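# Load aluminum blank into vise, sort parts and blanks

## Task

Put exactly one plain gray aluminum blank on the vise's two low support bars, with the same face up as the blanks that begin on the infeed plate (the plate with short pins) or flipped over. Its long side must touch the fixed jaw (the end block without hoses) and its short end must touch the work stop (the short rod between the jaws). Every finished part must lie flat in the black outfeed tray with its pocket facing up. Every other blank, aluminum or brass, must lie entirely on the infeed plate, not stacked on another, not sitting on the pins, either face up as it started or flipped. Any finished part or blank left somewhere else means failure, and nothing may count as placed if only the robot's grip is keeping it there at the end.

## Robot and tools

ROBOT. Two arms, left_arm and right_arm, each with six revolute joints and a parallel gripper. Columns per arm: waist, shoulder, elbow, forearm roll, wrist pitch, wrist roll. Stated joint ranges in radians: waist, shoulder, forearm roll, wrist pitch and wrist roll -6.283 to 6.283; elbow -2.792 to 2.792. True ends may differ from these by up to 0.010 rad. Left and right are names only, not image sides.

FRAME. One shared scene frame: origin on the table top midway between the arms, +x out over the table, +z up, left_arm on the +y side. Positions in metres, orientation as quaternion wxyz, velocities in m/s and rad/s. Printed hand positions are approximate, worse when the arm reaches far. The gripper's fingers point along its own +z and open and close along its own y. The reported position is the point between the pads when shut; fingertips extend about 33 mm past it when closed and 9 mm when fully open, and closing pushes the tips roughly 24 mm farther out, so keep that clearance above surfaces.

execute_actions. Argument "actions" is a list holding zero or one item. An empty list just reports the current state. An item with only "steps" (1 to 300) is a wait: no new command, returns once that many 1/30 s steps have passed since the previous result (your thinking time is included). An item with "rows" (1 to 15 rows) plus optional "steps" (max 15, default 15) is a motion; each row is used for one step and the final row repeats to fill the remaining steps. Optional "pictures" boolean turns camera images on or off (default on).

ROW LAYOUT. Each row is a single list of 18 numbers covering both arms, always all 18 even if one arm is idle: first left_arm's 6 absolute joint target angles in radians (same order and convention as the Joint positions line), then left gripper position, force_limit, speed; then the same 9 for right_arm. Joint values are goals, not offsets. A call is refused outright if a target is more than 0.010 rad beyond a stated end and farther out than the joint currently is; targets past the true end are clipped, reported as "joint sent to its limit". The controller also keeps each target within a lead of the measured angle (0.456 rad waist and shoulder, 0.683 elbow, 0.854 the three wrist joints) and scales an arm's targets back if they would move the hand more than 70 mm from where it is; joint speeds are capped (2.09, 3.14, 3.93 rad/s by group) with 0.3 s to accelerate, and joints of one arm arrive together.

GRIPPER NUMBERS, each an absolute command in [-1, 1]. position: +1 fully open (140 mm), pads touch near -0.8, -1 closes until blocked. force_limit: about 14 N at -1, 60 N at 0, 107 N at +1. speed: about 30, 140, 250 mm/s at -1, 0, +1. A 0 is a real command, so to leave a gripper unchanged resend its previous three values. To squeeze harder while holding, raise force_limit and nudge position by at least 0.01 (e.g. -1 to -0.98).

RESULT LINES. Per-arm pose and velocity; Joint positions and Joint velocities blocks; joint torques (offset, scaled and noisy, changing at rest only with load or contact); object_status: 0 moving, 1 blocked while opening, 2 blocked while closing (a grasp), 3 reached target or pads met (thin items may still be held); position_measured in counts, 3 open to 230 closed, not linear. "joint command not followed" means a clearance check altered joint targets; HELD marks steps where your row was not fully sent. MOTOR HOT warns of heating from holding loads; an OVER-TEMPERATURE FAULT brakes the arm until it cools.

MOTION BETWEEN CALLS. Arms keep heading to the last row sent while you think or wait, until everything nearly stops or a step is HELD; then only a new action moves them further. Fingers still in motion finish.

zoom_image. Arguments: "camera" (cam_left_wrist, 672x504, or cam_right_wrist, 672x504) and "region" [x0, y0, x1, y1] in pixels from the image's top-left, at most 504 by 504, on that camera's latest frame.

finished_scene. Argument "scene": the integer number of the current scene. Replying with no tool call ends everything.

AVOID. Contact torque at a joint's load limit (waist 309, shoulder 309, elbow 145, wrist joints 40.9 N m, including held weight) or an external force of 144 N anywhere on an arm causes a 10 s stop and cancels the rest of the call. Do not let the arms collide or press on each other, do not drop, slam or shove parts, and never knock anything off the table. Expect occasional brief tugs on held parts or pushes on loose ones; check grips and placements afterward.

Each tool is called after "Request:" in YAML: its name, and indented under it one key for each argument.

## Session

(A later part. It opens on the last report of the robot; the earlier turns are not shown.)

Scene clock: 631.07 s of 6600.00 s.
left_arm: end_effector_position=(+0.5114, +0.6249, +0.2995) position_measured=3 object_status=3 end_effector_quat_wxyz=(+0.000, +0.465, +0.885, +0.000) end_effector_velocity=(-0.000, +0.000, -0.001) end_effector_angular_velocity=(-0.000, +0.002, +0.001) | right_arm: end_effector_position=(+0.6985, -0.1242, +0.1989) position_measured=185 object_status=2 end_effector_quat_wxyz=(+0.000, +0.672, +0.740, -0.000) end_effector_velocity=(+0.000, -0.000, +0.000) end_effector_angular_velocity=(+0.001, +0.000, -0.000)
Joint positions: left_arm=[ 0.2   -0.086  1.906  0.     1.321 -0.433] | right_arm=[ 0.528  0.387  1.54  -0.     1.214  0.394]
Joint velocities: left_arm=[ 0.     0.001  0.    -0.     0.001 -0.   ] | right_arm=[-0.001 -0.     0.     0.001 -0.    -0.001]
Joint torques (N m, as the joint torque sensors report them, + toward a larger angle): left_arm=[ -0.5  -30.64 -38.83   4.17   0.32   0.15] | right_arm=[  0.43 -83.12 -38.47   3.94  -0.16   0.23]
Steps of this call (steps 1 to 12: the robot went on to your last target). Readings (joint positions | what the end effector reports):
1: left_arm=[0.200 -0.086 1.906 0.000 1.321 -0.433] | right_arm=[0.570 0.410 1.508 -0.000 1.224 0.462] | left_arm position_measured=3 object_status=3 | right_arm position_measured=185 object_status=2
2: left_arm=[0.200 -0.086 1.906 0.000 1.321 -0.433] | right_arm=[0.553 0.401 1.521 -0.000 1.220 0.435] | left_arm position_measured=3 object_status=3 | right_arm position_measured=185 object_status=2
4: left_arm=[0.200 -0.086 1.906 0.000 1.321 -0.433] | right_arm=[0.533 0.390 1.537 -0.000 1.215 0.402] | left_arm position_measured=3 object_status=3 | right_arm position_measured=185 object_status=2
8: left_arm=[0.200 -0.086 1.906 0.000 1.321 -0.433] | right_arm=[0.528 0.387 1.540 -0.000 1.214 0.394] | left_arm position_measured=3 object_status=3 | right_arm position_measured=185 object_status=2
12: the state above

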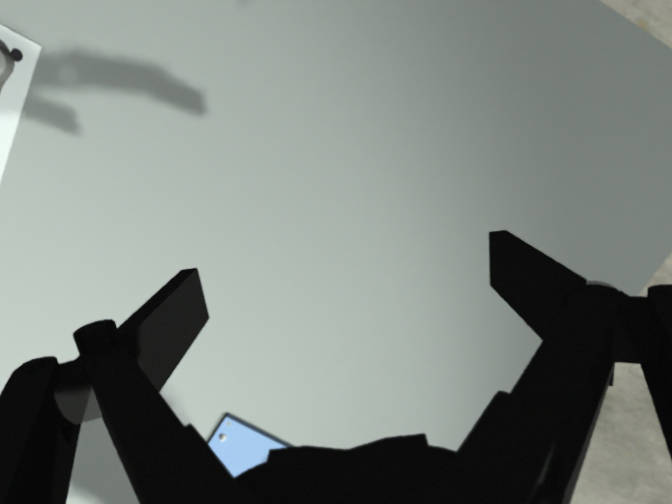

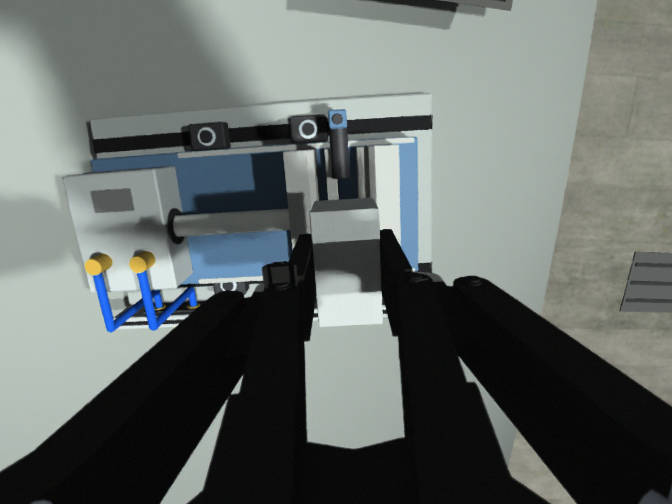

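Request:
execute_actions:
  actions:
    - {"rows": [[0.2,-0.0857,1.9064,0,1.3209,-0.4326,1,0,0, 0.5280,0.4084,1.5854,0,1.1477,0.3940,-1,0,-0.5],[0.2,-0.0857,1.9064,0,1.3209,-0.4326,1,0,0, 0.5280,0.4084,1.5854,0,1.1477,0.3940,-1,0,-0.5],[0.2,-0.0857,1.9064,0,1.3209,-0.4326,1,0,0, 0.5280,0.4084,1.5854,0,1.1477,0.3940,-1,0,-0.5],[0.2,-0.0857,1.9064,0,1.3209,-0.4326,1,0,0, 0.5280,0.4084,1.5854,0,1.1477,0.3940,-1,0,-0.5],[0.2,-0.0857,1.9064,0,1.3209,-0.4326,1,0,0, 0.5280,0.4084,1.5854,0,1.1477,0.3940,-1,0,-0.5],[0.2,-0.0857,1.9064,0,1.3209,-0.4326,1,0,0, 0.5280,0.4084,1.5854,0,1.1477,0.3940,-1,0,-0.5],[0.2,-0.0857,1.9064,0,1.3209,-0.4326,1,0,0, 0.5280,0.4084,1.5854,0,1.1477,0.3940,-1,0,-0.5],[0.2,-0.0857,1.9064,0,1.3209,-0.4326,1,0,0, 0.5280,0.4187,1.5998,0,1.1231,0.3940,-1,0,-0.5]], "steps": 15}
  pictures: false

Request:
execute_actions:
  actions:
    - {"steps": 8}

Scene clock: 645.67 s of 6600.00 s.
left_arm: end_effector_position=(+0.5114, +0.6249, +0.2995) position_measured=3 object_status=3 end_effector_quat_wxyz=(-0.000, +0.465, +0.885, -0.000) end_effector_velocity=(-0.000, -0.000, -0.000) end_effector_angular_velocity=(+0.000, +0.001, -0.001) | right_arm: end_effector_position=(+0.6969, -0.1251, +0.1447) position_measured=185 object_status=2 end_effector_quat_wxyz=(+0.000, +0.673, +0.740, +0.000) end_effector_velocity=(-0.000, +0.000, -0.004) end_effector_angular_velocity=(-0.000, +0.000, +0.000)
Joint positions: left_arm=[ 0.2   -0.086  1.906  0.     1.321 -0.433] | right_arm=[ 0.528  0.419  1.6   -0.     1.123  0.394]
Joint velocities: left_arm=[-0.001 -0.     0.001  0.     0.    -0.   ] | right_arm=[ 0.001  0.003  0.003 -0.    -0.006  0.001]
Joint torques (N m, as the joint torque sensors report them, + toward a larger angle): left_arm=[  0.11 -30.07 -38.39   4.35   0.36   0.1 ] | right_arm=[  0.03 -88.14 -37.89   3.88   0.09   0.08]
Steps of this call (steps 1 to 30: the robot went on to your last target; steps 31 to 90: nothing new was sent; then 11.10 s passed at rest; steps 91 to 105: all 15 steps of this action). Readings (joint positions | what the end effector reports):
91: left_arm=[0.200 -0.086 1.906 0.000 1.321 -0.433] | right_arm=[0.528 0.387 1.541 0.000 1.214 0.394] | left_arm position_measured=3 object_status=3 | right_arm position_measured=185 object_status=2
92: left_arm=[0.200 -0.086 1.906 0.000 1.321 -0.433] | right_arm=[0.528 0.389 1.546 0.000 1.205 0.394] | left_arm position_measured=3 object_status=3 | right_arm position_measured=185 object_status=2
94: left_arm=[0.200 -0.086 1.906 0.000 1.321 -0.433] | right_arm=[0.528 0.402 1.573 0.000 1.166 0.394] | left_arm position_measured=3 object_status=3 | right_arm position_measured=185 object_status=2
98: left_arm=[0.200 -0.086 1.906 0.000 1.321 -0.433] | right_arm=[0.528 0.408 1.585 0.000 1.148 0.394] | left_arm position_measured=3 object_status=3 | right_arm position_measured=185 object_status=2
105: the state above

Scene clock: 645.93 s of 6600.00 s.
left_arm: end_effector_position=(+0.5114, +0.6249, +0.2995) position_measured=3 object_status=3 end_effector_quat_wxyz=(-0.000, +0.465, +0.885, -0.000) end_effector_velocity=(-0.000, -0.000, -0.000) end_effector_angular_velocity=(+0.000, +0.001, -0.000) | right_arm: end_effector_position=(+0.6969, -0.1251, +0.1445) position_measured=185 object_status=2 end_effector_quat_wxyz=(+0.000, +0.673, +0.740, +0.000) end_effector_velocity=(-0.001, +0.001, +0.000) end_effector_angular_velocity=(+0.001, -0.001, +0.001)
Joint positions: left_arm=[ 0.2   -0.086  1.906  0.     1.321 -0.433] | right_arm=[ 0.528  0.419  1.6   -0.     1.123  0.394]
Joint velocities: left_arm=[-0.001  0.     0.     0.     0.    -0.001] | right_arm=[ 0.002 -0.    -0.     0.001 -0.001  0.   ]
Joint torques (N m, as the joint torque sensors report them, + toward a larger angle): left_arm=[  0.4  -29.54 -39.13   4.13   0.41   0.01] | right_arm=[ -2.04 -85.68 -37.7    3.95  -0.11   0.11]
Steps of this call (steps 1 to 8: the robot went on to your last target). Readings (joint positions | what the end effector reports):
1: left_arm=[0.200 -0.086 1.906 0.000 1.321 -0.433] | right_arm=[0.528 0.419 1.600 -0.000 1.123 0.394] | left_arm position_measured=3 object_status=3 | right_arm position_measured=185 object_status=2
2: left_arm=[0.200 -0.086 1.906 0.000 1.321 -0.433] | right_arm=[0.528 0.419 1.600 -0.000 1.123 0.394] | left_arm position_measured=3 object_status=3 | right_arm position_measured=185 object_status=2
4: left_arm=[0.200 -0.086 1.906 0.000 1.321 -0.433] | right_arm=[0.528 0.419 1.600 -0.000 1.123 0.394] | left_arm position_measured=3 object_status=3 | right_arm position_measured=185 object_status=2
8: the state above

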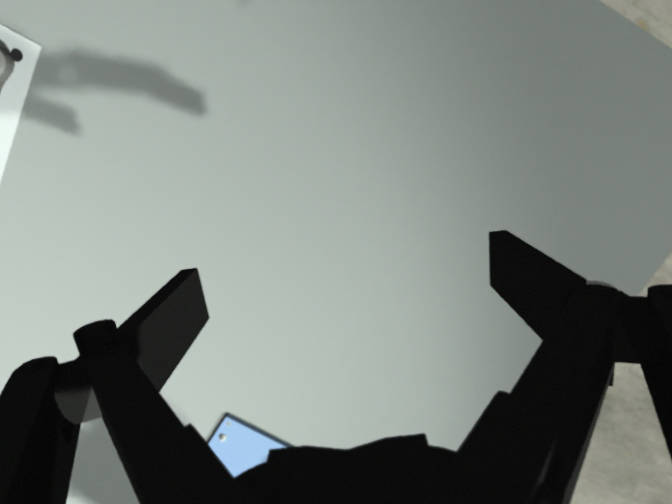

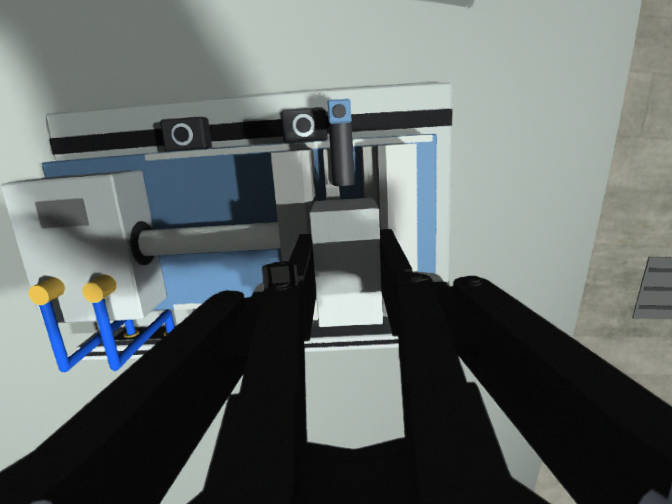

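Request:
zoom_image:
  camera: "cam_right_wrist"
  region: [250, 120, 460, 290]

Region (250, 120, 460, 290) of cam_right_wrist's 672x504 image, scaled by 2.400, with more detail than that image has; it fills the top 408 rows of this view, and the rest is white.

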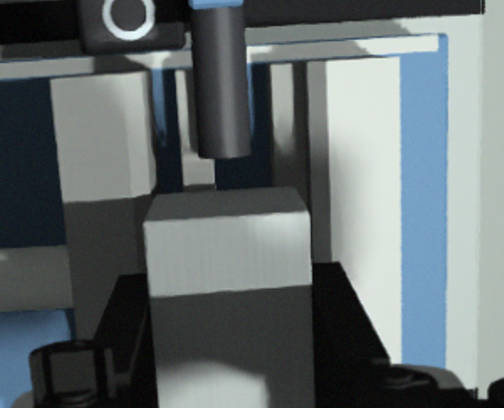

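Request:
execute_actions:
  actions:
    - {"rows": [[0.2,-0.0857,1.9064,0,1.3209,-0.4326,1,0,0, 0.5267,0.4220,1.5949,0,1.1247,0.3927,-1,0,-0.5],[0.2,-0.0857,1.9064,0,1.3209,-0.4326,1,0,0, 0.5267,0.4220,1.5949,0,1.1247,0.3927,-1,0,-0.5],[0.2,-0.0857,1.9064,0,1.3209,-0.4326,1,0,0, 0.5267,0.4220,1.5949,0,1.1247,0.3927,-1,0,-0.5],[0.2,-0.0857,1.9064,0,1.3209,-0.4326,1,0,0, 0.5267,0.4220,1.5949,0,1.1247,0.3927,-1,0,-0.5],[0.2,-0.0857,1.9064,0,1.3209,-0.4326,1,0,0, 0.5267,0.4220,1.5949,0,1.1247,0.3927,-1,0,-0.5],[0.2,-0.0857,1.9064,0,1.3209,-0.4326,1,0,0, 0.5267,0.4234,1.5967,0,1.1214,0.3927,-1,0,-0.5],[0.2,-0.0857,1.9064,0,1.3209,-0.4326,1,0,0, 0.5267,0.4248,1.5986,0,1.1182,0.3927,-1,0,-0.5],[0.2,-0.0857,1.9064,0,1.3209,-0.4326,1,0,0, 0.5267,0.4262,1.6004,0,1.1149,0.3927,-1,0,-0.5],[0.2,-0.0857,1.9064,0,1.3209,-0.4326,1,0,0, 0.5267,0.4276,1.6023,0,1.1117,0.3927,-1,0,-0.5],[0.2,-0.0857,1.9064,0,1.3209,-0.4326,1,0,0, 0.5267,0.4290,1.6041,0,1.1084,0.3927,-1,0,-0.5]], "steps": 15}
  pictures: false

Request:
execute_actions:
  actions:
    - {"steps": 8}

Scene clock: 671.80 s of 6600.00 s.
left_arm: end_effector_position=(+0.5114, +0.6249, +0.2995) position_measured=3 object_status=3 end_effector_quat_wxyz=(-0.000, +0.465, +0.885, -0.000) end_effector_velocity=(+0.001, +0.000, +0.000) end_effector_angular_velocity=(+0.001, -0.002, -0.001) | right_arm: end_effector_position=(+0.6994, -0.1248, +0.1347) position_measured=185 object_status=2 end_effector_quat_wxyz=(+0.000, +0.672, +0.740, +0.000) end_effector_velocity=(+0.000, -0.000, -0.002) end_effector_angular_velocity=(-0.000, -0.002, -0.001)
Joint positions: left_arm=[ 0.2   -0.086  1.906  0.     1.321 -0.433] | right_arm=[0.527 0.429 1.604 0.    1.109 0.393]
Joint velocities: left_arm=[-0.     0.    -0.001  0.001 -0.001  0.   ] | right_arm=[-0.     0.001  0.003 -0.001 -0.005  0.002]
Joint torques (N m, as the joint torque sensors report them, + toward a larger angle): left_arm=[ -0.76 -28.48 -38.43   4.21   0.59   0.1 ] | right_arm=[  0.42 -85.91 -37.78   3.71   0.15   0.29]
Steps of this call (steps 1 to 15: the robot went on to your last target; steps 16 to 90: nothing new was sent; then 22.37 s passed at rest; steps 91 to 105: all 15 steps of this action). Readings (joint positions | what the end effector reports):
91: left_arm=[0.200 -0.086 1.906 0.000 1.321 -0.433] | right_arm=[0.528 0.419 1.600 0.000 1.123 0.394] | left_arm position_measured=3 object_status=3 | right_arm position_measured=185 object_status=2
92: left_arm=[0.200 -0.086 1.906 0.000 1.321 -0.433] | right_arm=[0.528 0.420 1.598 0.000 1.123 0.393] | left_arm position_measured=3 object_status=3 | right_arm position_measured=185 object_status=2
94: left_arm=[0.200 -0.086 1.906 0.000 1.321 -0.433] | right_arm=[0.527 0.422 1.596 0.000 1.124 0.393] | left_arm position_measured=3 object_status=3 | right_arm position_measured=185 object_status=2
98: left_arm=[0.200 -0.086 1.906 0.000 1.321 -0.433] | right_arm=[0.527 0.424 1.597 0.000 1.121 0.393] | left_arm position_measured=3 object_status=3 | right_arm position_measured=185 object_status=2
105: the state above

Scene clock: 672.07 s of 6600.00 s.
left_arm: end_effector_position=(+0.5114, +0.6249, +0.2995) position_measured=3 object_status=3 end_effector_quat_wxyz=(-0.000, +0.465, +0.885, -0.000) end_effector_velocity=(-0.001, +0.000, +0.000) end_effector_angular_velocity=(+0.000, -0.000, +0.001) | right_arm: end_effector_position=(+0.6994, -0.1249, +0.1345) position_measured=185 object_status=2 end_effector_quat_wxyz=(+0.000, +0.672, +0.740, +0.000) end_effector_velocity=(-0.000, +0.000, +0.000) end_effector_angular_velocity=(+0.000, -0.001, +0.000)
Joint positions: left_arm=[ 0.2   -0.086  1.906  0.     1.321 -0.433] | right_arm=[0.527 0.429 1.604 0.    1.108 0.393]
Joint velocities: left_arm=[ 0.001 -0.001  0.     0.     0.001 -0.001] | right_arm=[ 0.    -0.001  0.001  0.    -0.001  0.   ]
Joint torques (N m, as the joint torque sensors report them, + toward a larger angle): left_arm=[  0.67 -30.07 -38.82   4.33   0.45   0.38] | right_arm=[  0.99 -87.24 -36.63   3.96   0.19   0.24]
Steps of this call (steps 1 to 8: the robot went on to your last target). Readings (joint positions | what the end effector reports):
1: left_arm=[0.200 -0.086 1.906 0.000 1.321 -0.433] | right_arm=[0.527 0.429 1.604 0.000 1.109 0.393] | left_arm position_measured=3 object_status=3 | right_arm position_measured=185 object_status=2
2: left_arm=[0.200 -0.086 1.906 0.000 1.321 -0.433] | right_arm=[0.527 0.429 1.604 0.000 1.108 0.393] | left_arm position_measured=3 object_status=3 | right_arm position_measured=185 object_status=2
4: left_arm=[0.200 -0.086 1.906 0.000 1.321 -0.433] | right_arm=[0.527 0.429 1.604 0.000 1.108 0.393] | left_arm position_measured=3 object_status=3 | right_arm position_measured=185 object_status=2
8: the state above

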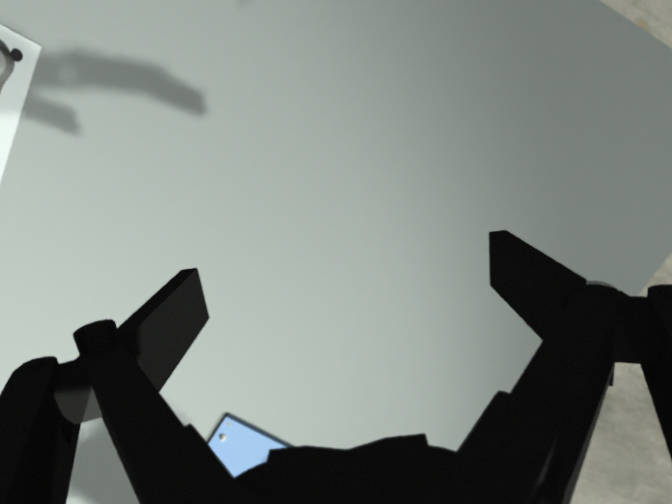

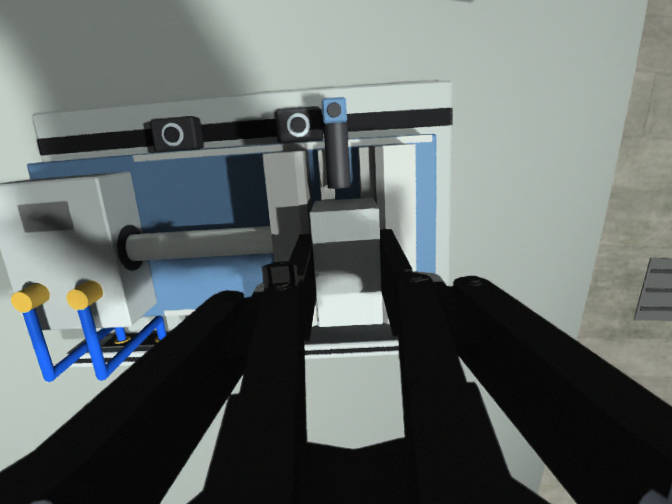

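Request:
zoom_image:
  camera: "cam_right_wrist"
  region: [270, 130, 430, 260]

Region (270, 130, 430, 260) of cam_right_wrist's 672x504 image, scaled by 3.150, with more detail than that image has; it fills the top 410 rows of this view, and the rest is white.

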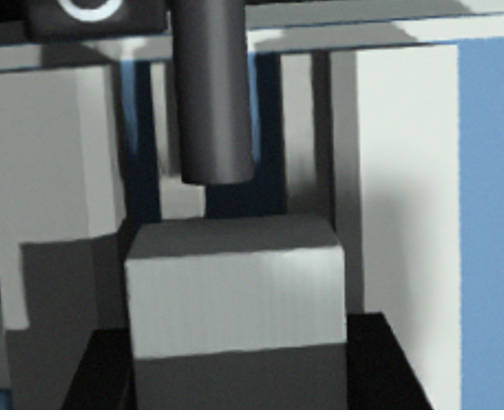

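Request:
execute_actions:
  actions:
    - {"rows": [[0.2,-0.0857,1.9064,0,1.3209,-0.4326,1,0,0, 0.5267,0.4297,1.6050,0,1.1068,0.3927,-1,0,-0.5],[0.2,-0.0857,1.9064,0,1.3209,-0.4326,1,0,0, 0.5267,0.4304,1.6059,0,1.1051,0.3927,-1,0,-0.5],[0.2,-0.0857,1.9064,0,1.3209,-0.4326,1,0,0, 0.5267,0.4311,1.6069,0,1.1035,0.3927,-1,0,-0.5],[0.2,-0.0857,1.9064,0,1.3209,-0.4326,1,0,0, 0.5267,0.4319,1.6078,0,1.1019,0.3927,-1,0,-0.5],[0.2,-0.0857,1.9064,0,1.3209,-0.4326,1,0,0, 0.5267,0.4326,1.6087,0,1.1003,0.3927,-1,0,-0.5]], "steps": 15}
  pictures: false

Scene clock: 680.70 s of 6600.00 s.
left_arm: end_effector_position=(+0.5114, +0.6249, +0.2995) position_measured=3 object_status=3 end_effector_quat_wxyz=(-0.000, +0.465, +0.885, -0.000) end_effector_velocity=(-0.000, +0.001, -0.000) end_effector_angular_velocity=(+0.002, +0.001, -0.001) | right_arm: end_effector_position=(+0.6994, -0.1248, +0.1298) position_measured=185 object_status=2 end_effector_quat_wxyz=(+0.000, +0.673, +0.740, +0.000) end_effector_velocity=(+0.000, -0.000, -0.001) end_effector_angular_velocity=(-0.000, +0.000, -0.001)
Joint positions: left_arm=[ 0.2   -0.086  1.906  0.     1.321 -0.433] | right_arm=[0.527 0.432 1.608 0.    1.1   0.393]
Joint velocities: left_arm=[0.    0.001 0.    0.002 0.    0.   ] | right_arm=[-0.001  0.001  0.    -0.    -0.001  0.   ]
Joint torques (N m, as the joint torque sensors report them, + toward a larger angle): left_arm=[ -2.58 -29.13 -38.68   4.39   0.62   0.24] | right_arm=[ -2.68 -37.71 -16.03   3.3   -5.55   0.33]
Steps of this call (steps 1 to 15: the robot went on to your last target; steps 16 to 90: nothing new was sent; then 5.13 s passed at rest; steps 91 to 105: all 15 steps of this action). Readings (joint positions | what the end effector reports):
91: left_arm=[0.200 -0.086 1.906 0.000 1.321 -0.433] | right_arm=[0.527 0.429 1.604 0.000 1.108 0.393] | left_arm position_measured=3 object_status=3 | right_arm position_measured=185 object_status=2
92: left_arm=[0.200 -0.086 1.906 0.000 1.321 -0.433] | right_arm=[0.527 0.429 1.604 0.000 1.108 0.393] | left_arm position_measured=3 object_status=3 | right_arm position_measured=185 object_status=2
94: left_arm=[0.200 -0.086 1.906 0.000 1.321 -0.433] | right_arm=[0.527 0.430 1.606 0.000 1.105 0.393] | left_arm position_measured=3 object_status=3 | right_arm position_measured=185 object_status=2
98: left_arm=[0.200 -0.086 1.906 0.000 1.321 -0.433] | right_arm=[0.527 0.432 1.608 0.000 1.101 0.393] | left_arm position_measured=3 object_status=3 | right_arm position_measured=185 object_status=2
105: the state above

Request:
execute_actions:
  actions:
    - {"rows": [[0.2,-0.0857,1.9064,0,1.3209,-0.4326,1,0,0, 0.5267,0.4313,1.6071,0,1.1031,0.3927,-1,0,-0.5]], "steps": 10}

Scene clock: 683.03 s of 6600.00 s.
left_arm: end_effector_position=(+0.5114, +0.6249, +0.2995) position_measured=3 object_status=3 end_effector_quat_wxyz=(-0.000, +0.465, +0.885, -0.000) end_effector_velocity=(+0.000, -0.001, +0.001) end_effector_angular_velocity=(-0.001, -0.001, -0.002) | right_arm: end_effector_position=(+0.6991, -0.1250, +0.1308) position_measured=185 object_status=2 end_effector_quat_wxyz=(-0.000, +0.673, +0.740, -0.000) end_effector_velocity=(+0.002, +0.000, +0.003) end_effector_angular_velocity=(+0.003, -0.005, -0.000)
Joint positions: left_arm=[ 0.2   -0.086  1.906  0.     1.321 -0.433] | right_arm=[0.527 0.432 1.607 0.    1.103 0.393]
Joint velocities: left_arm=[-0.001 -0.001 -0.001 -0.001  0.     0.001] | right_arm=[-0.001 -0.002 -0.003 -0.    -0.001 -0.001]
Joint torques (N m, as the joint torque sensors report them, + toward a larger angle): left_arm=[ -1.58 -31.49 -39.12   4.34   0.12   0.46] | right_arm=[  0.47 -86.55 -36.     3.65  -0.02   0.2 ]
Steps of this call (steps 1 to 15: the robot went on to your last target; steps 16 to 60: nothing new was sent; steps 61 to 70: all 10 steps of this action). Readings (joint positions | what the end effector reports):
61: left_arm=[0.200 -0.086 1.906 0.000 1.321 -0.433] | right_arm=[0.527 0.433 1.609 0.000 1.100 0.393] | left_arm position_measured=3 object_status=3 | right_arm position_measured=185 object_status=2
62: left_arm=[0.200 -0.086 1.906 0.000 1.321 -0.433] | right_arm=[0.527 0.432 1.609 0.000 1.101 0.393] | left_arm position_measured=3 object_status=3 | right_arm position_measured=185 object_status=2
64: left_arm=[0.200 -0.086 1.906 0.000 1.321 -0.433] | right_arm=[0.527 0.432 1.608 0.000 1.102 0.393] | left_arm position_measured=3 object_status=3 | right_arm position_measured=185 object_status=2
68: left_arm=[0.200 -0.086 1.906 0.000 1.321 -0.433] | right_arm=[0.527 0.432 1.608 0.000 1.103 0.393] | left_arm position_measured=3 object_status=3 | right_arm position_measured=185 object_status=2
70: the state above

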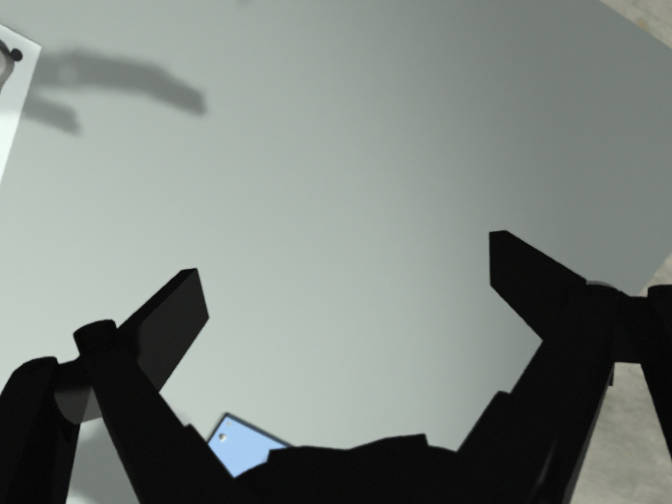

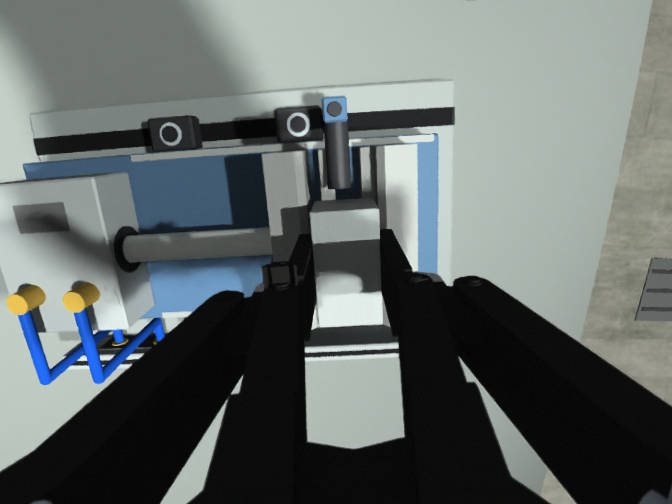

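Request:
zoom_image:
  camera: "cam_right_wrist"
  region: [270, 130, 430, 260]

Region (270, 130, 430, 260) of cam_right_wrist's 672x504 image, scaled by 3.150, with more detail than that image has; it fills the top 410 rows of this view, and the rest is white.

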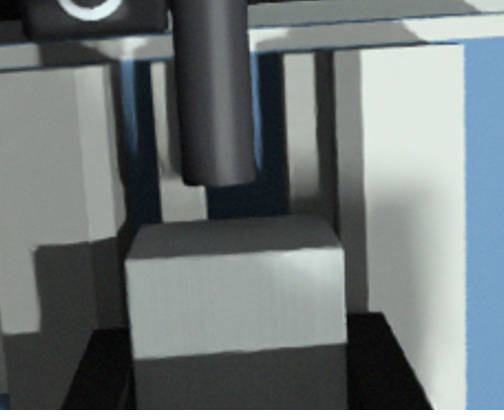

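Request:
execute_actions:
  actions:
    - {"rows": [[0.2,-0.0857,1.9064,0,1.3209,-0.4326,1,0,0, 0.5267,0.4309,1.6066,0,1.1039,0.3927,-1,0,-0.5],[0.2,-0.0857,1.9064,0,1.3209,-0.4326,1,0,0, 0.5279,0.4316,1.6057,0,1.1042,0.3939,-1,0,-0.5],[0.2,-0.0857,1.9064,0,1.3209,-0.4326,1,0,0, 0.5291,0.4322,1.6048,0,1.1045,0.3951,-1,0,-0.5],[0.2,-0.0857,1.9064,0,1.3209,-0.4326,1,0,0, 0.5303,0.4328,1.6038,0,1.1048,0.3963,-1,0,-0.5],[0.2,-0.0857,1.9064,0,1.3209,-0.4326,1,0,0, 0.5315,0.4334,1.6029,0,1.1051,0.3975,-1,0,-0.5]], "steps": 15}

Scene clock: 701.03 s of 6600.00 s.
left_arm: end_effector_position=(+0.5114, +0.6249, +0.2995) position_measured=3 object_status=3 end_effector_quat_wxyz=(-0.000, +0.465, +0.885, -0.000) end_effector_velocity=(-0.000, -0.000, +0.001) end_effector_angular_velocity=(-0.001, +0.001, +0.001) | right_arm: end_effector_position=(+0.6991, -0.1210, +0.1318) position_measured=185 object_status=2 end_effector_quat_wxyz=(+0.000, +0.673, +0.740, +0.000) end_effector_velocity=(+0.000, -0.001, -0.000) end_effector_angular_velocity=(-0.000, +0.000, -0.002)
Joint positions: left_arm=[ 0.2   -0.086  1.906 -0.     1.321 -0.433] | right_arm=[ 0.531  0.433  1.603 -0.     1.105  0.397]
Joint velocities: left_arm=[ 0.    -0.    -0.001 -0.001  0.002 -0.001] | right_arm=[-0.001  0.    -0.    -0.     0.     0.001]
Joint torques (N m, as the joint torque sensors report them, + toward a larger angle): left_arm=[ -1.01 -31.44 -38.99   4.2    0.12   0.17] | right_arm=[  0.24 -85.64 -37.4    3.87  -0.11   0.09]
Steps of this call (steps 1 to 15: the robot went on to your last target; steps 16 to 90: nothing new was sent; then 14.50 s passed at rest; steps 91 to 105: all 15 steps of this action). Readings (joint positions | what the end effector reports):
91: left_arm=[0.200 -0.086 1.906 -0.000 1.321 -0.433] | right_arm=[0.527 0.431 1.607 -0.000 1.103 0.393] | left_arm position_measured=3 object_status=3 | right_arm position_measured=185 object_status=2
92: left_arm=[0.200 -0.086 1.906 -0.000 1.321 -0.433] | right_arm=[0.527 0.431 1.607 -0.000 1.103 0.393] | left_arm position_measured=3 object_status=3 | right_arm position_measured=185 object_status=2
94: left_arm=[0.200 -0.086 1.906 -0.000 1.321 -0.433] | right_arm=[0.528 0.431 1.606 -0.000 1.104 0.394] | left_arm position_measured=3 object_status=3 | right_arm position_measured=185 object_status=2
98: left_arm=[0.200 -0.086 1.906 -0.000 1.321 -0.433] | right_arm=[0.531 0.433 1.603 -0.000 1.105 0.397] | left_arm position_measured=3 object_status=3 | right_arm position_measured=185 object_status=2
105: the state above

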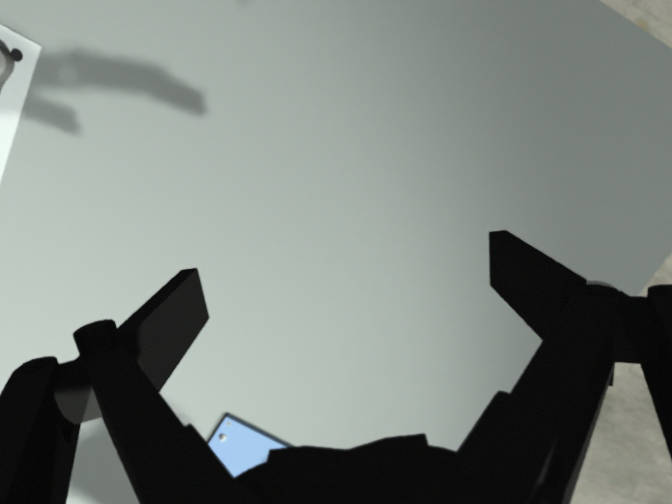

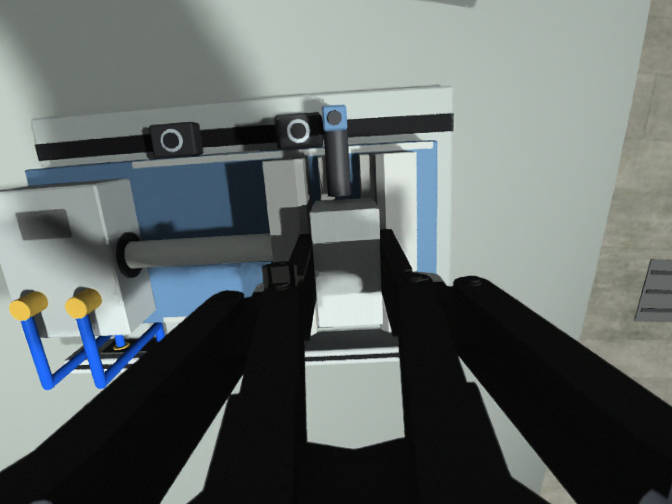

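Request:
execute_actions:
  actions:
    - {"rows": [[0.2,-0.0857,1.9064,0,1.3209,-0.4326,1,0,0, 0.5321,0.4337,1.6024,0,1.1053,0.3981,-1,0,-0.5],[0.2,-0.0857,1.9064,0,1.3209,-0.4326,1,0,0, 0.5327,0.4340,1.6020,0,1.1054,0.3987,-1,0,-0.5],[0.2,-0.0857,1.9064,0,1.3209,-0.4326,1,0,0, 0.5333,0.4343,1.6015,0,1.1056,0.3993,-1,0,-0.5],[0.2,-0.0857,1.9064,0,1.3209,-0.4326,1,0,0, 0.5339,0.4346,1.6010,0,1.1057,0.3999,-1,0,-0.5]], "steps": 12}

Scene clock: 705.90 s of 6600.00 s.
left_arm: end_effector_position=(+0.5114, +0.6249, +0.2995) position_measured=3 object_status=3 end_effector_quat_wxyz=(-0.000, +0.465, +0.885, -0.000) end_effector_velocity=(+0.000, +0.000, +0.001) end_effector_angular_velocity=(+0.001, -0.002, +0.001) | right_arm: end_effector_position=(+0.6989, -0.1190, +0.1318) position_measured=185 object_status=2 end_effector_quat_wxyz=(+0.000, +0.673, +0.740, +0.000) end_effector_velocity=(-0.000, -0.000, +0.000) end_effector_angular_velocity=(-0.001, +0.000, +0.001)
Joint positions: left_arm=[ 0.2   -0.086  1.906 -0.     1.321 -0.433] | right_arm=[ 0.534  0.435  1.601 -0.     1.106  0.4  ]
Joint velocities: left_arm=[ 0.    -0.001 -0.     0.    -0.001 -0.001] | right_arm=[ 0.    -0.    -0.    -0.001  0.001 -0.   ]
Joint torques (N m, as the joint torque sensors report them, + toward a larger angle): left_arm=[ -1.7  -31.92 -38.83   4.3    0.19   0.19] | right_arm=[ -1.42 -88.52 -36.38   3.82  -0.01   0.31]
Steps of this call (steps 1 to 15: the robot went on to your last target; steps 16 to 90: nothing new was sent; then 1.47 s passed at rest; steps 91 to 102: all 12 steps of this action). Readings (joint positions | what the end effector reports):
91: left_arm=[0.200 -0.086 1.906 -0.000 1.321 -0.433] | right_arm=[0.532 0.433 1.603 -0.000 1.105 0.398] | left_arm position_measured=3 object_status=3 | right_arm position_measured=185 object_status=2
92: left_arm=[0.200 -0.086 1.906 -0.000 1.321 -0.433] | right_arm=[0.532 0.434 1.603 -0.000 1.105 0.398] | left_arm position_measured=3 object_status=3 | right_arm position_measured=185 object_status=2
94: left_arm=[0.200 -0.086 1.906 -0.000 1.321 -0.433] | right_arm=[0.533 0.434 1.602 -0.000 1.105 0.399] | left_arm position_measured=3 object_status=3 | right_arm position_measured=185 object_status=2
98: left_arm=[0.200 -0.086 1.906 -0.000 1.321 -0.433] | right_arm=[0.534 0.435 1.601 -0.000 1.106 0.400] | left_arm position_measured=3 object_status=3 | right_arm position_measured=185 object_status=2
102: the state above

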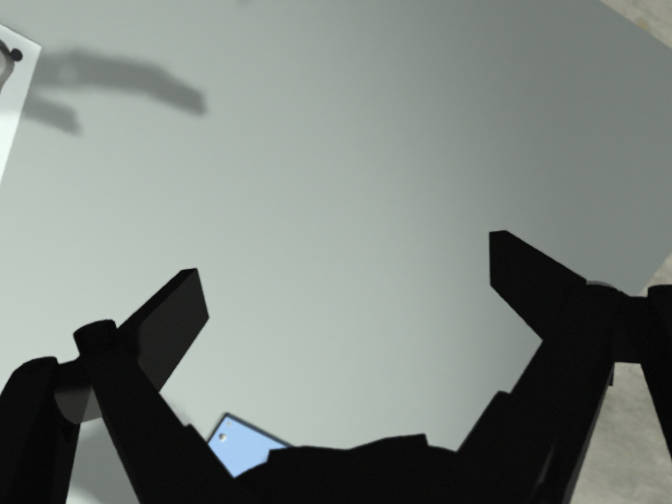

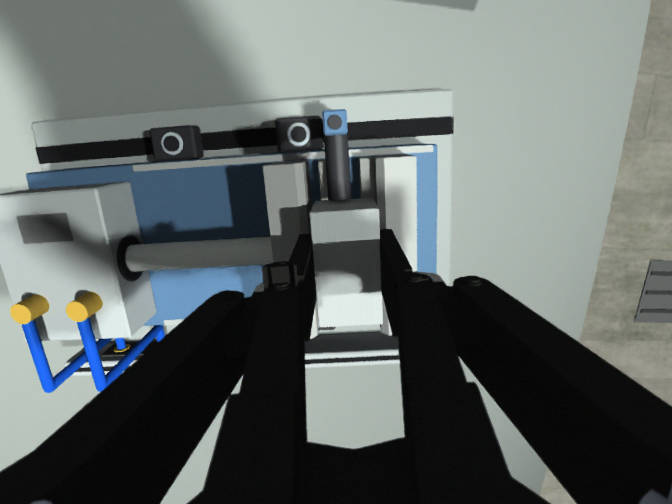

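Request:
execute_actions:
  actions:
    - {"rows": [[0.2,-0.0857,1.9064,0,1.3209,-0.4326,1,0,0, 0.5345,0.4349,1.6005,0,1.1059,0.4005,-1,0,-0.5],[0.2,-0.0857,1.9064,0,1.3209,-0.4326,1,0,0, 0.5351,0.4352,1.6001,0,1.1060,0.4011,-1,0,-0.5],[0.2,-0.0857,1.9064,0,1.3209,-0.4326,1,0,0, 0.5357,0.4355,1.5996,0,1.1062,0.4017,-1,0,-0.5]], "steps": 12}

Request:
zoom_image:
  camera: "cam_right_wrist"
  region: [270, 130, 430, 260]

Scene clock: 709.27 s of 6600.00 s.
left_arm: end_effector_position=(+0.5114, +0.6249, +0.2995) position_measured=3 object_status=3 end_effector_quat_wxyz=(-0.000, +0.465, +0.885, -0.000) end_effector_velocity=(-0.000, +0.000, -0.000) end_effector_angular_velocity=(+0.000, +0.001, -0.001) | right_arm: end_effector_position=(+0.6987, -0.1175, +0.1318) position_measured=185 object_status=2 end_effector_quat_wxyz=(+0.000, +0.673, +0.740, +0.000) end_effector_velocity=(+0.000, -0.000, -0.001) end_effector_angular_velocity=(-0.001, +0.001, -0.001)
Joint positions: left_arm=[ 0.2   -0.086  1.906 -0.     1.321 -0.433] | right_arm=[0.536 0.435 1.6   0.    1.106 0.402]
Joint velocities: left_arm=[-0.     0.     0.001  0.001 -0.     0.001] | right_arm=[-0.     0.002 -0.    -0.001 -0.     0.001]
Joint torques (N m, as the joint torque sensors report them, + toward a larger angle): left_arm=[ -0.23 -29.4  -38.22   4.47   0.06   0.09] | right_arm=[ -0.99 -88.24 -37.51   3.89  -0.21   0.19]
Steps of this call (steps 1 to 15: the robot went on to your last target; steps 16 to 89: nothing new was sent; steps 90 to 101: all 12 steps of this action). Readings (joint positions | what the end effector reports):
90: left_arm=[0.200 -0.086 1.906 -0.000 1.321 -0.433] | right_arm=[0.534 0.435 1.601 0.000 1.106 0.400] | left_arm position_measured=3 object_status=3 | right_arm position_measured=185 object_status=2
91: left_arm=[0.200 -0.086 1.906 -0.000 1.321 -0.433] | right_arm=[0.534 0.435 1.601 0.000 1.106 0.400] | left_arm position_measured=3 object_status=3 | right_arm position_measured=185 object_status=2
93: left_arm=[0.200 -0.086 1.906 -0.000 1.321 -0.433] | right_arm=[0.535 0.435 1.600 0.000 1.106 0.401] | left_arm position_measured=3 object_status=3 | right_arm position_measured=185 object_status=2
97: left_arm=[0.200 -0.086 1.906 -0.000 1.321 -0.433] | right_arm=[0.536 0.435 1.600 0.000 1.106 0.402] | left_arm position_measured=3 object_status=3 | right_arm position_measured=185 object_status=2
101: the state above

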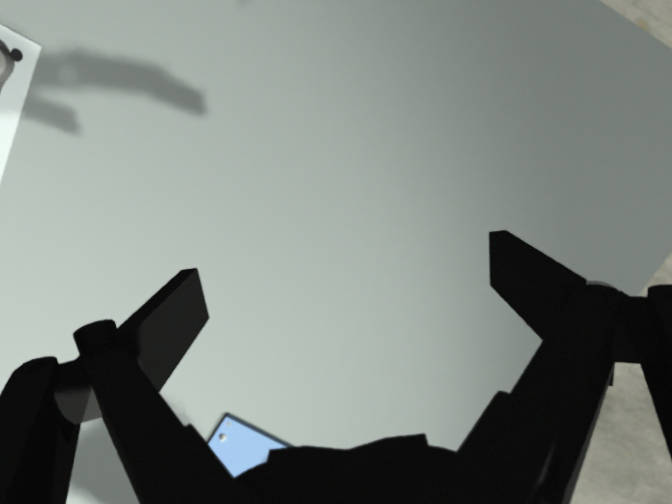

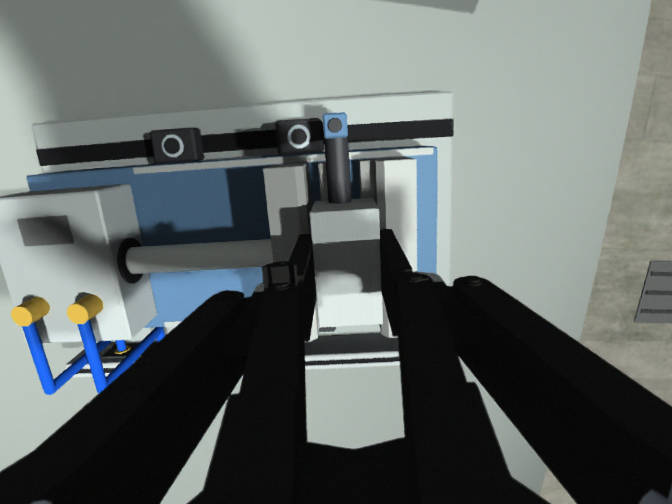

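Region (270, 130, 430, 260) of cam_right_wrist's 672x504 image, scaled by 3.150, with more detail than that image has; it fills the top 410 rows of this view, and the rest is white.

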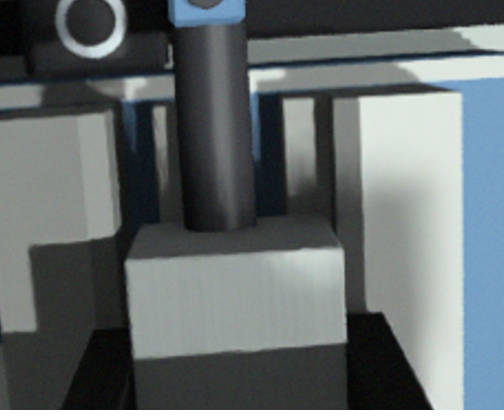

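Request:
execute_actions:
  actions:
    - {"rows": [[0.2,-0.0857,1.9064,0,1.3209,-0.4326,1,0,0, 0.5363,0.4358,1.5991,0,1.1063,0.4023,-1,0,-0.5],[0.2,-0.0857,1.9064,0,1.3209,-0.4326,1,0,0, 0.5369,0.4361,1.5987,0,1.1065,0.4029,-1,0,-0.5]], "steps": 12}

Request:
zoom_image:
  camera: "cam_right_wrist"
  region: [270, 130, 430, 260]

Scene clock: 713.93 s of 6600.00 s.
left_arm: end_effector_position=(+0.5114, +0.6249, +0.2995) position_measured=3 object_status=3 end_effector_quat_wxyz=(-0.000, +0.465, +0.885, -0.000) end_effector_velocity=(+0.000, +0.000, +0.000) end_effector_angular_velocity=(+0.000, -0.002, +0.001) | right_arm: end_effector_position=(+0.6986, -0.1166, +0.1318) position_measured=185 object_status=2 end_effector_quat_wxyz=(+0.000, +0.673, +0.740, +0.000) end_effector_velocity=(-0.000, +0.000, -0.001) end_effector_angular_velocity=(-0.001, +0.002, -0.000)
Joint positions: left_arm=[ 0.2   -0.086  1.906 -0.     1.321 -0.433] | right_arm=[ 0.537  0.436  1.599 -0.     1.107  0.403]
Joint velocities: left_arm=[-0.    -0.001  0.     0.    -0.001 -0.001] | right_arm=[ 0.     0.002 -0.     0.     0.001  0.   ]
Joint torques (N m, as the joint torque sensors report them, + toward a larger angle): left_arm=[ -0.76 -31.76 -38.02   4.55   0.08   0.38] | right_arm=[ 17.56 -81.22 -38.7   10.48  -3.5    0.35]
Steps of this call (steps 1 to 15: the robot went on to your last target; steps 16 to 90: nothing new was sent; then 1.27 s passed at rest; steps 91 to 102: all 12 steps of this action). Readings (joint positions | what the end effector reports):
91: left_arm=[0.200 -0.086 1.906 0.000 1.321 -0.433] | right_arm=[0.536 0.436 1.600 0.000 1.106 0.402] | left_arm position_measured=3 object_status=3 | right_arm position_measured=185 object_status=2
92: left_arm=[0.200 -0.086 1.906 -0.000 1.321 -0.433] | right_arm=[0.536 0.436 1.599 0.000 1.106 0.402] | left_arm position_measured=3 object_status=3 | right_arm position_measured=185 object_status=2
94: left_arm=[0.200 -0.086 1.906 -0.000 1.321 -0.433] | right_arm=[0.537 0.436 1.599 0.000 1.107 0.403] | left_arm position_measured=3 object_status=3 | right_arm position_measured=185 object_status=2
98: left_arm=[0.200 -0.086 1.906 -0.000 1.321 -0.433] | right_arm=[0.537 0.436 1.599 -0.000 1.107 0.403] | left_arm position_measured=3 object_status=3 | right_arm position_measured=185 object_status=2
102: the state above

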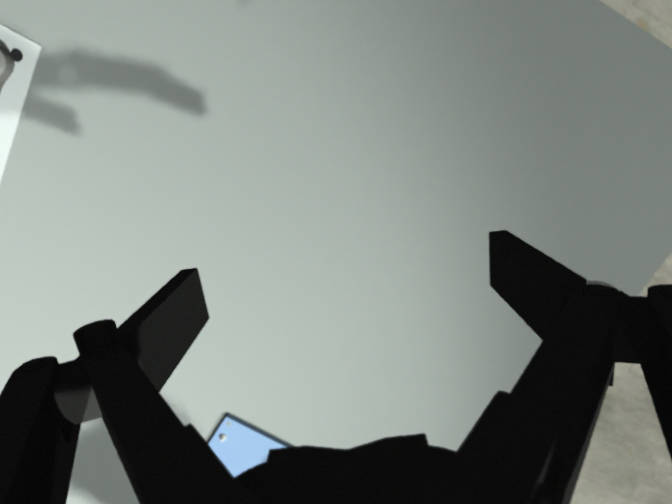

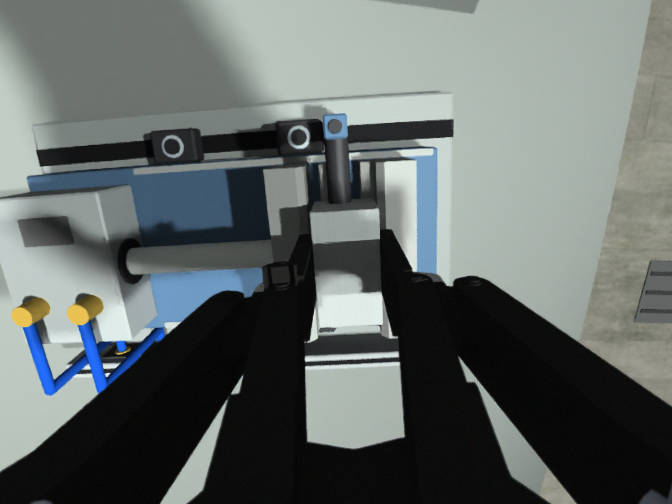

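Region (270, 130, 430, 260) of cam_right_wrist's 672x504 image, scaled by 3.150, with more detail than that image has; it fills the top 410 rows of this view, and the rest is white.

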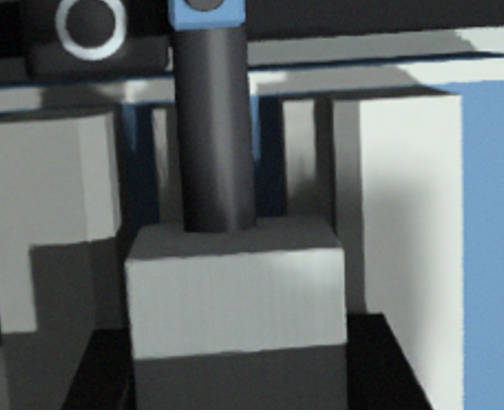

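Request:
execute_actions:
  actions:
    - {"rows": [[0.2,-0.0857,1.9064,0,1.3209,-0.4326,1,0,0, 0.5364,0.4359,1.5990,0,1.1064,0.4024,-1,0,-0.5],[0.2,-0.0857,1.9064,0,1.3209,-0.4326,1,0,0, 0.5364,0.4359,1.5990,0,1.1064,0.4024,-1,0,-0.5],[0.2,-0.0857,1.9064,0,1.3209,-0.4326,1,0,0, 0.5364,0.4359,1.5990,0,1.1064,0.4024,-1,0,-0.5],[0.2,-0.0857,1.9064,0,1.3209,-0.4326,1,0,0, 0.5361,0.4366,1.5980,0,1.1067,0.4021,-1,0,-0.5],[0.2,-0.0857,1.9064,0,1.3209,-0.4326,1,0,0, 0.5361,0.4366,1.5980,0,1.1067,0.4021,-1,0,-0.5],[0.2,-0.0857,1.9064,0,1.3209,-0.4326,1,0,0, 0.5361,0.4366,1.5980,0,1.1067,0.4021,-1,0,-0.5],[0.2,-0.0857,1.9064,0,1.3209,-0.4326,1,0,0, 0.5358,0.4372,1.5970,0,1.1071,0.4018,-1,0,-0.5]], "steps": 15}
  pictures: false

Scene clock: 719.93 s of 6600.00 s.
left_arm: end_effector_position=(+0.5114, +0.6249, +0.2995) position_measured=3 object_status=3 end_effector_quat_wxyz=(-0.000, +0.465, +0.885, -0.000) end_effector_velocity=(-0.001, -0.000, +0.000) end_effector_angular_velocity=(-0.000, +0.002, +0.000) | right_arm: end_effector_position=(+0.6996, -0.1167, +0.1317) position_measured=185 object_status=2 end_effector_quat_wxyz=(-0.000, +0.672, +0.740, +0.000) end_effector_velocity=(+0.000, -0.001, +0.000) end_effector_angular_velocity=(-0.000, +0.002, -0.002)
Joint positions: left_arm=[ 0.2   -0.086  1.906 -0.     1.321 -0.433] | right_arm=[0.536 0.437 1.597 0.    1.107 0.402]
Joint velocities: left_arm=[-0.    -0.    -0.001 -0.     0.003 -0.001] | right_arm=[-0.002 -0.    -0.001  0.001  0.003 -0.   ]
Joint torques (N m, as the joint torque sensors report them, + toward a larger angle): left_arm=[  0.52 -31.2  -38.53   4.44   0.55  -0.04] | right_arm=[  5.29 -89.72 -42.37   7.22  -2.81   0.2 ]
Steps of this call (steps 1 to 15: the robot went on to your last target; steps 16 to 90: nothing new was sent; then 2.50 s passed at rest; steps 91 to 105: all 15 steps of this action). Readings (joint positions | what the end effector reports):
91: left_arm=[0.200 -0.086 1.906 -0.000 1.321 -0.433] | right_arm=[0.537 0.436 1.599 -0.000 1.106 0.403] | left_arm position_measured=3 object_status=3 | right_arm position_measured=185 object_status=2
92: left_arm=[0.200 -0.086 1.906 -0.000 1.321 -0.433] | right_arm=[0.537 0.436 1.599 0.000 1.106 0.403] | left_arm position_measured=3 object_status=3 | right_arm position_measured=185 object_status=2
94: left_arm=[0.200 -0.086 1.906 -0.000 1.321 -0.433] | right_arm=[0.537 0.436 1.599 0.000 1.106 0.403] | left_arm position_measured=3 object_status=3 | right_arm position_measured=185 object_status=2
98: left_arm=[0.200 -0.086 1.906 -0.000 1.321 -0.433] | right_arm=[0.536 0.437 1.598 0.000 1.106 0.402] | left_arm position_measured=3 object_status=3 | right_arm position_measured=185 object_status=2
105: the state above

Request:
execute_actions:
  actions:
    - {"rows": [[0.2,-0.0857,1.9064,0,1.3209,-0.4326,1,0,0, 0.5355,0.4379,1.5960,0,1.1074,0.4015,-1,0,-0.5]], "steps": 12}

Request:
zoom_image:
  camera: "cam_right_wrist"
  region: [270, 130, 430, 260]

Scene clock: 724.90 s of 6600.00 s.
left_arm: end_effector_position=(+0.5114, +0.6249, +0.2995) position_measured=3 object_status=3 end_effector_quat_wxyz=(-0.000, +0.465, +0.885, -0.000) end_effector_velocity=(-0.000, +0.000, +0.000) end_effector_angular_velocity=(+0.000, +0.000, -0.001) | right_arm: end_effector_position=(+0.7002, -0.1168, +0.1318) position_measured=185 object_status=2 end_effector_quat_wxyz=(+0.000, +0.673, +0.740, +0.000) end_effector_velocity=(+0.001, -0.001, +0.001) end_effector_angular_velocity=(+0.001, -0.001, -0.001)
Joint positions: left_arm=[ 0.2   -0.086  1.906  0.     1.321 -0.433] | right_arm=[ 0.536  0.438  1.596 -0.     1.107  0.402]
Joint velocities: left_arm=[ 0.001 -0.001 -0.     0.     0.001  0.002] | right_arm=[-0.001 -0.001 -0.    -0.    -0.    -0.   ]
Joint torques (N m, as the joint torque sensors report them, + toward a larger angle): left_arm=[  0.78 -29.84 -39.08   4.28  -0.04   0.26] | right_arm=[  2.12 -84.98 -39.69   4.99  -2.77   0.14]
Steps of this call (steps 1 to 15: the robot went on to your last target; steps 16 to 90: nothing new was sent; then 1.57 s passed at rest; steps 91 to 102: all 12 steps of this action). Readings (joint positions | what the end effector reports):
91: left_arm=[0.200 -0.086 1.906 -0.000 1.321 -0.433] | right_arm=[0.536 0.437 1.597 -0.000 1.107 0.402] | left_arm position_measured=3 object_status=3 | right_arm position_measured=185 object_status=2
92: left_arm=[0.200 -0.086 1.906 -0.000 1.321 -0.433] | right_arm=[0.536 0.437 1.597 -0.000 1.107 0.402] | left_arm position_measured=3 object_status=3 | right_arm position_measured=185 object_status=2
94: left_arm=[0.200 -0.086 1.906 -0.000 1.321 -0.433] | right_arm=[0.536 0.437 1.596 -0.000 1.107 0.402] | left_arm position_measured=3 object_status=3 | right_arm position_measured=185 object_status=2
98: left_arm=[0.200 -0.086 1.906 -0.000 1.321 -0.433] | right_arm=[0.536 0.438 1.596 -0.000 1.107 0.402] | left_arm position_measured=3 object_status=3 | right_arm position_measured=185 object_status=2
102: the state above

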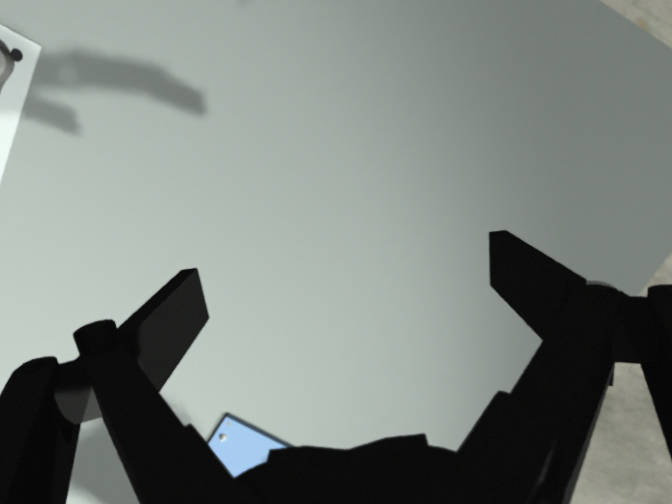

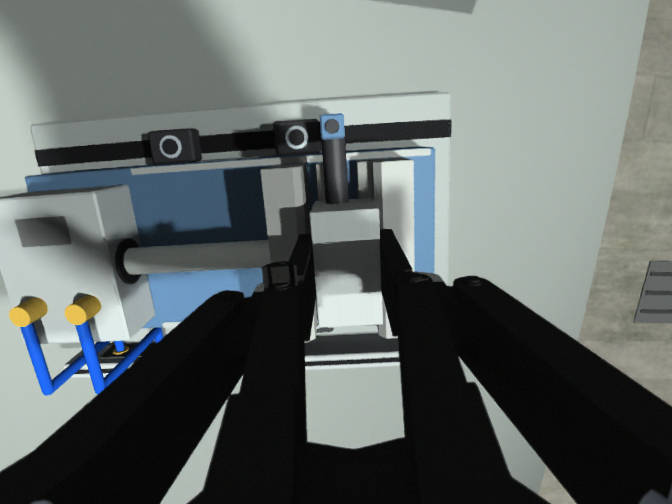

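Region (270, 130, 430, 260) of cam_right_wrist's 672x504 image, scaled by 3.150, with more detail than that image has; it fills the top 410 rows of this view, and the rest is white.

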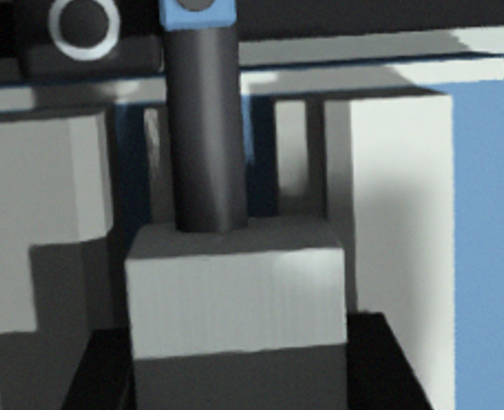

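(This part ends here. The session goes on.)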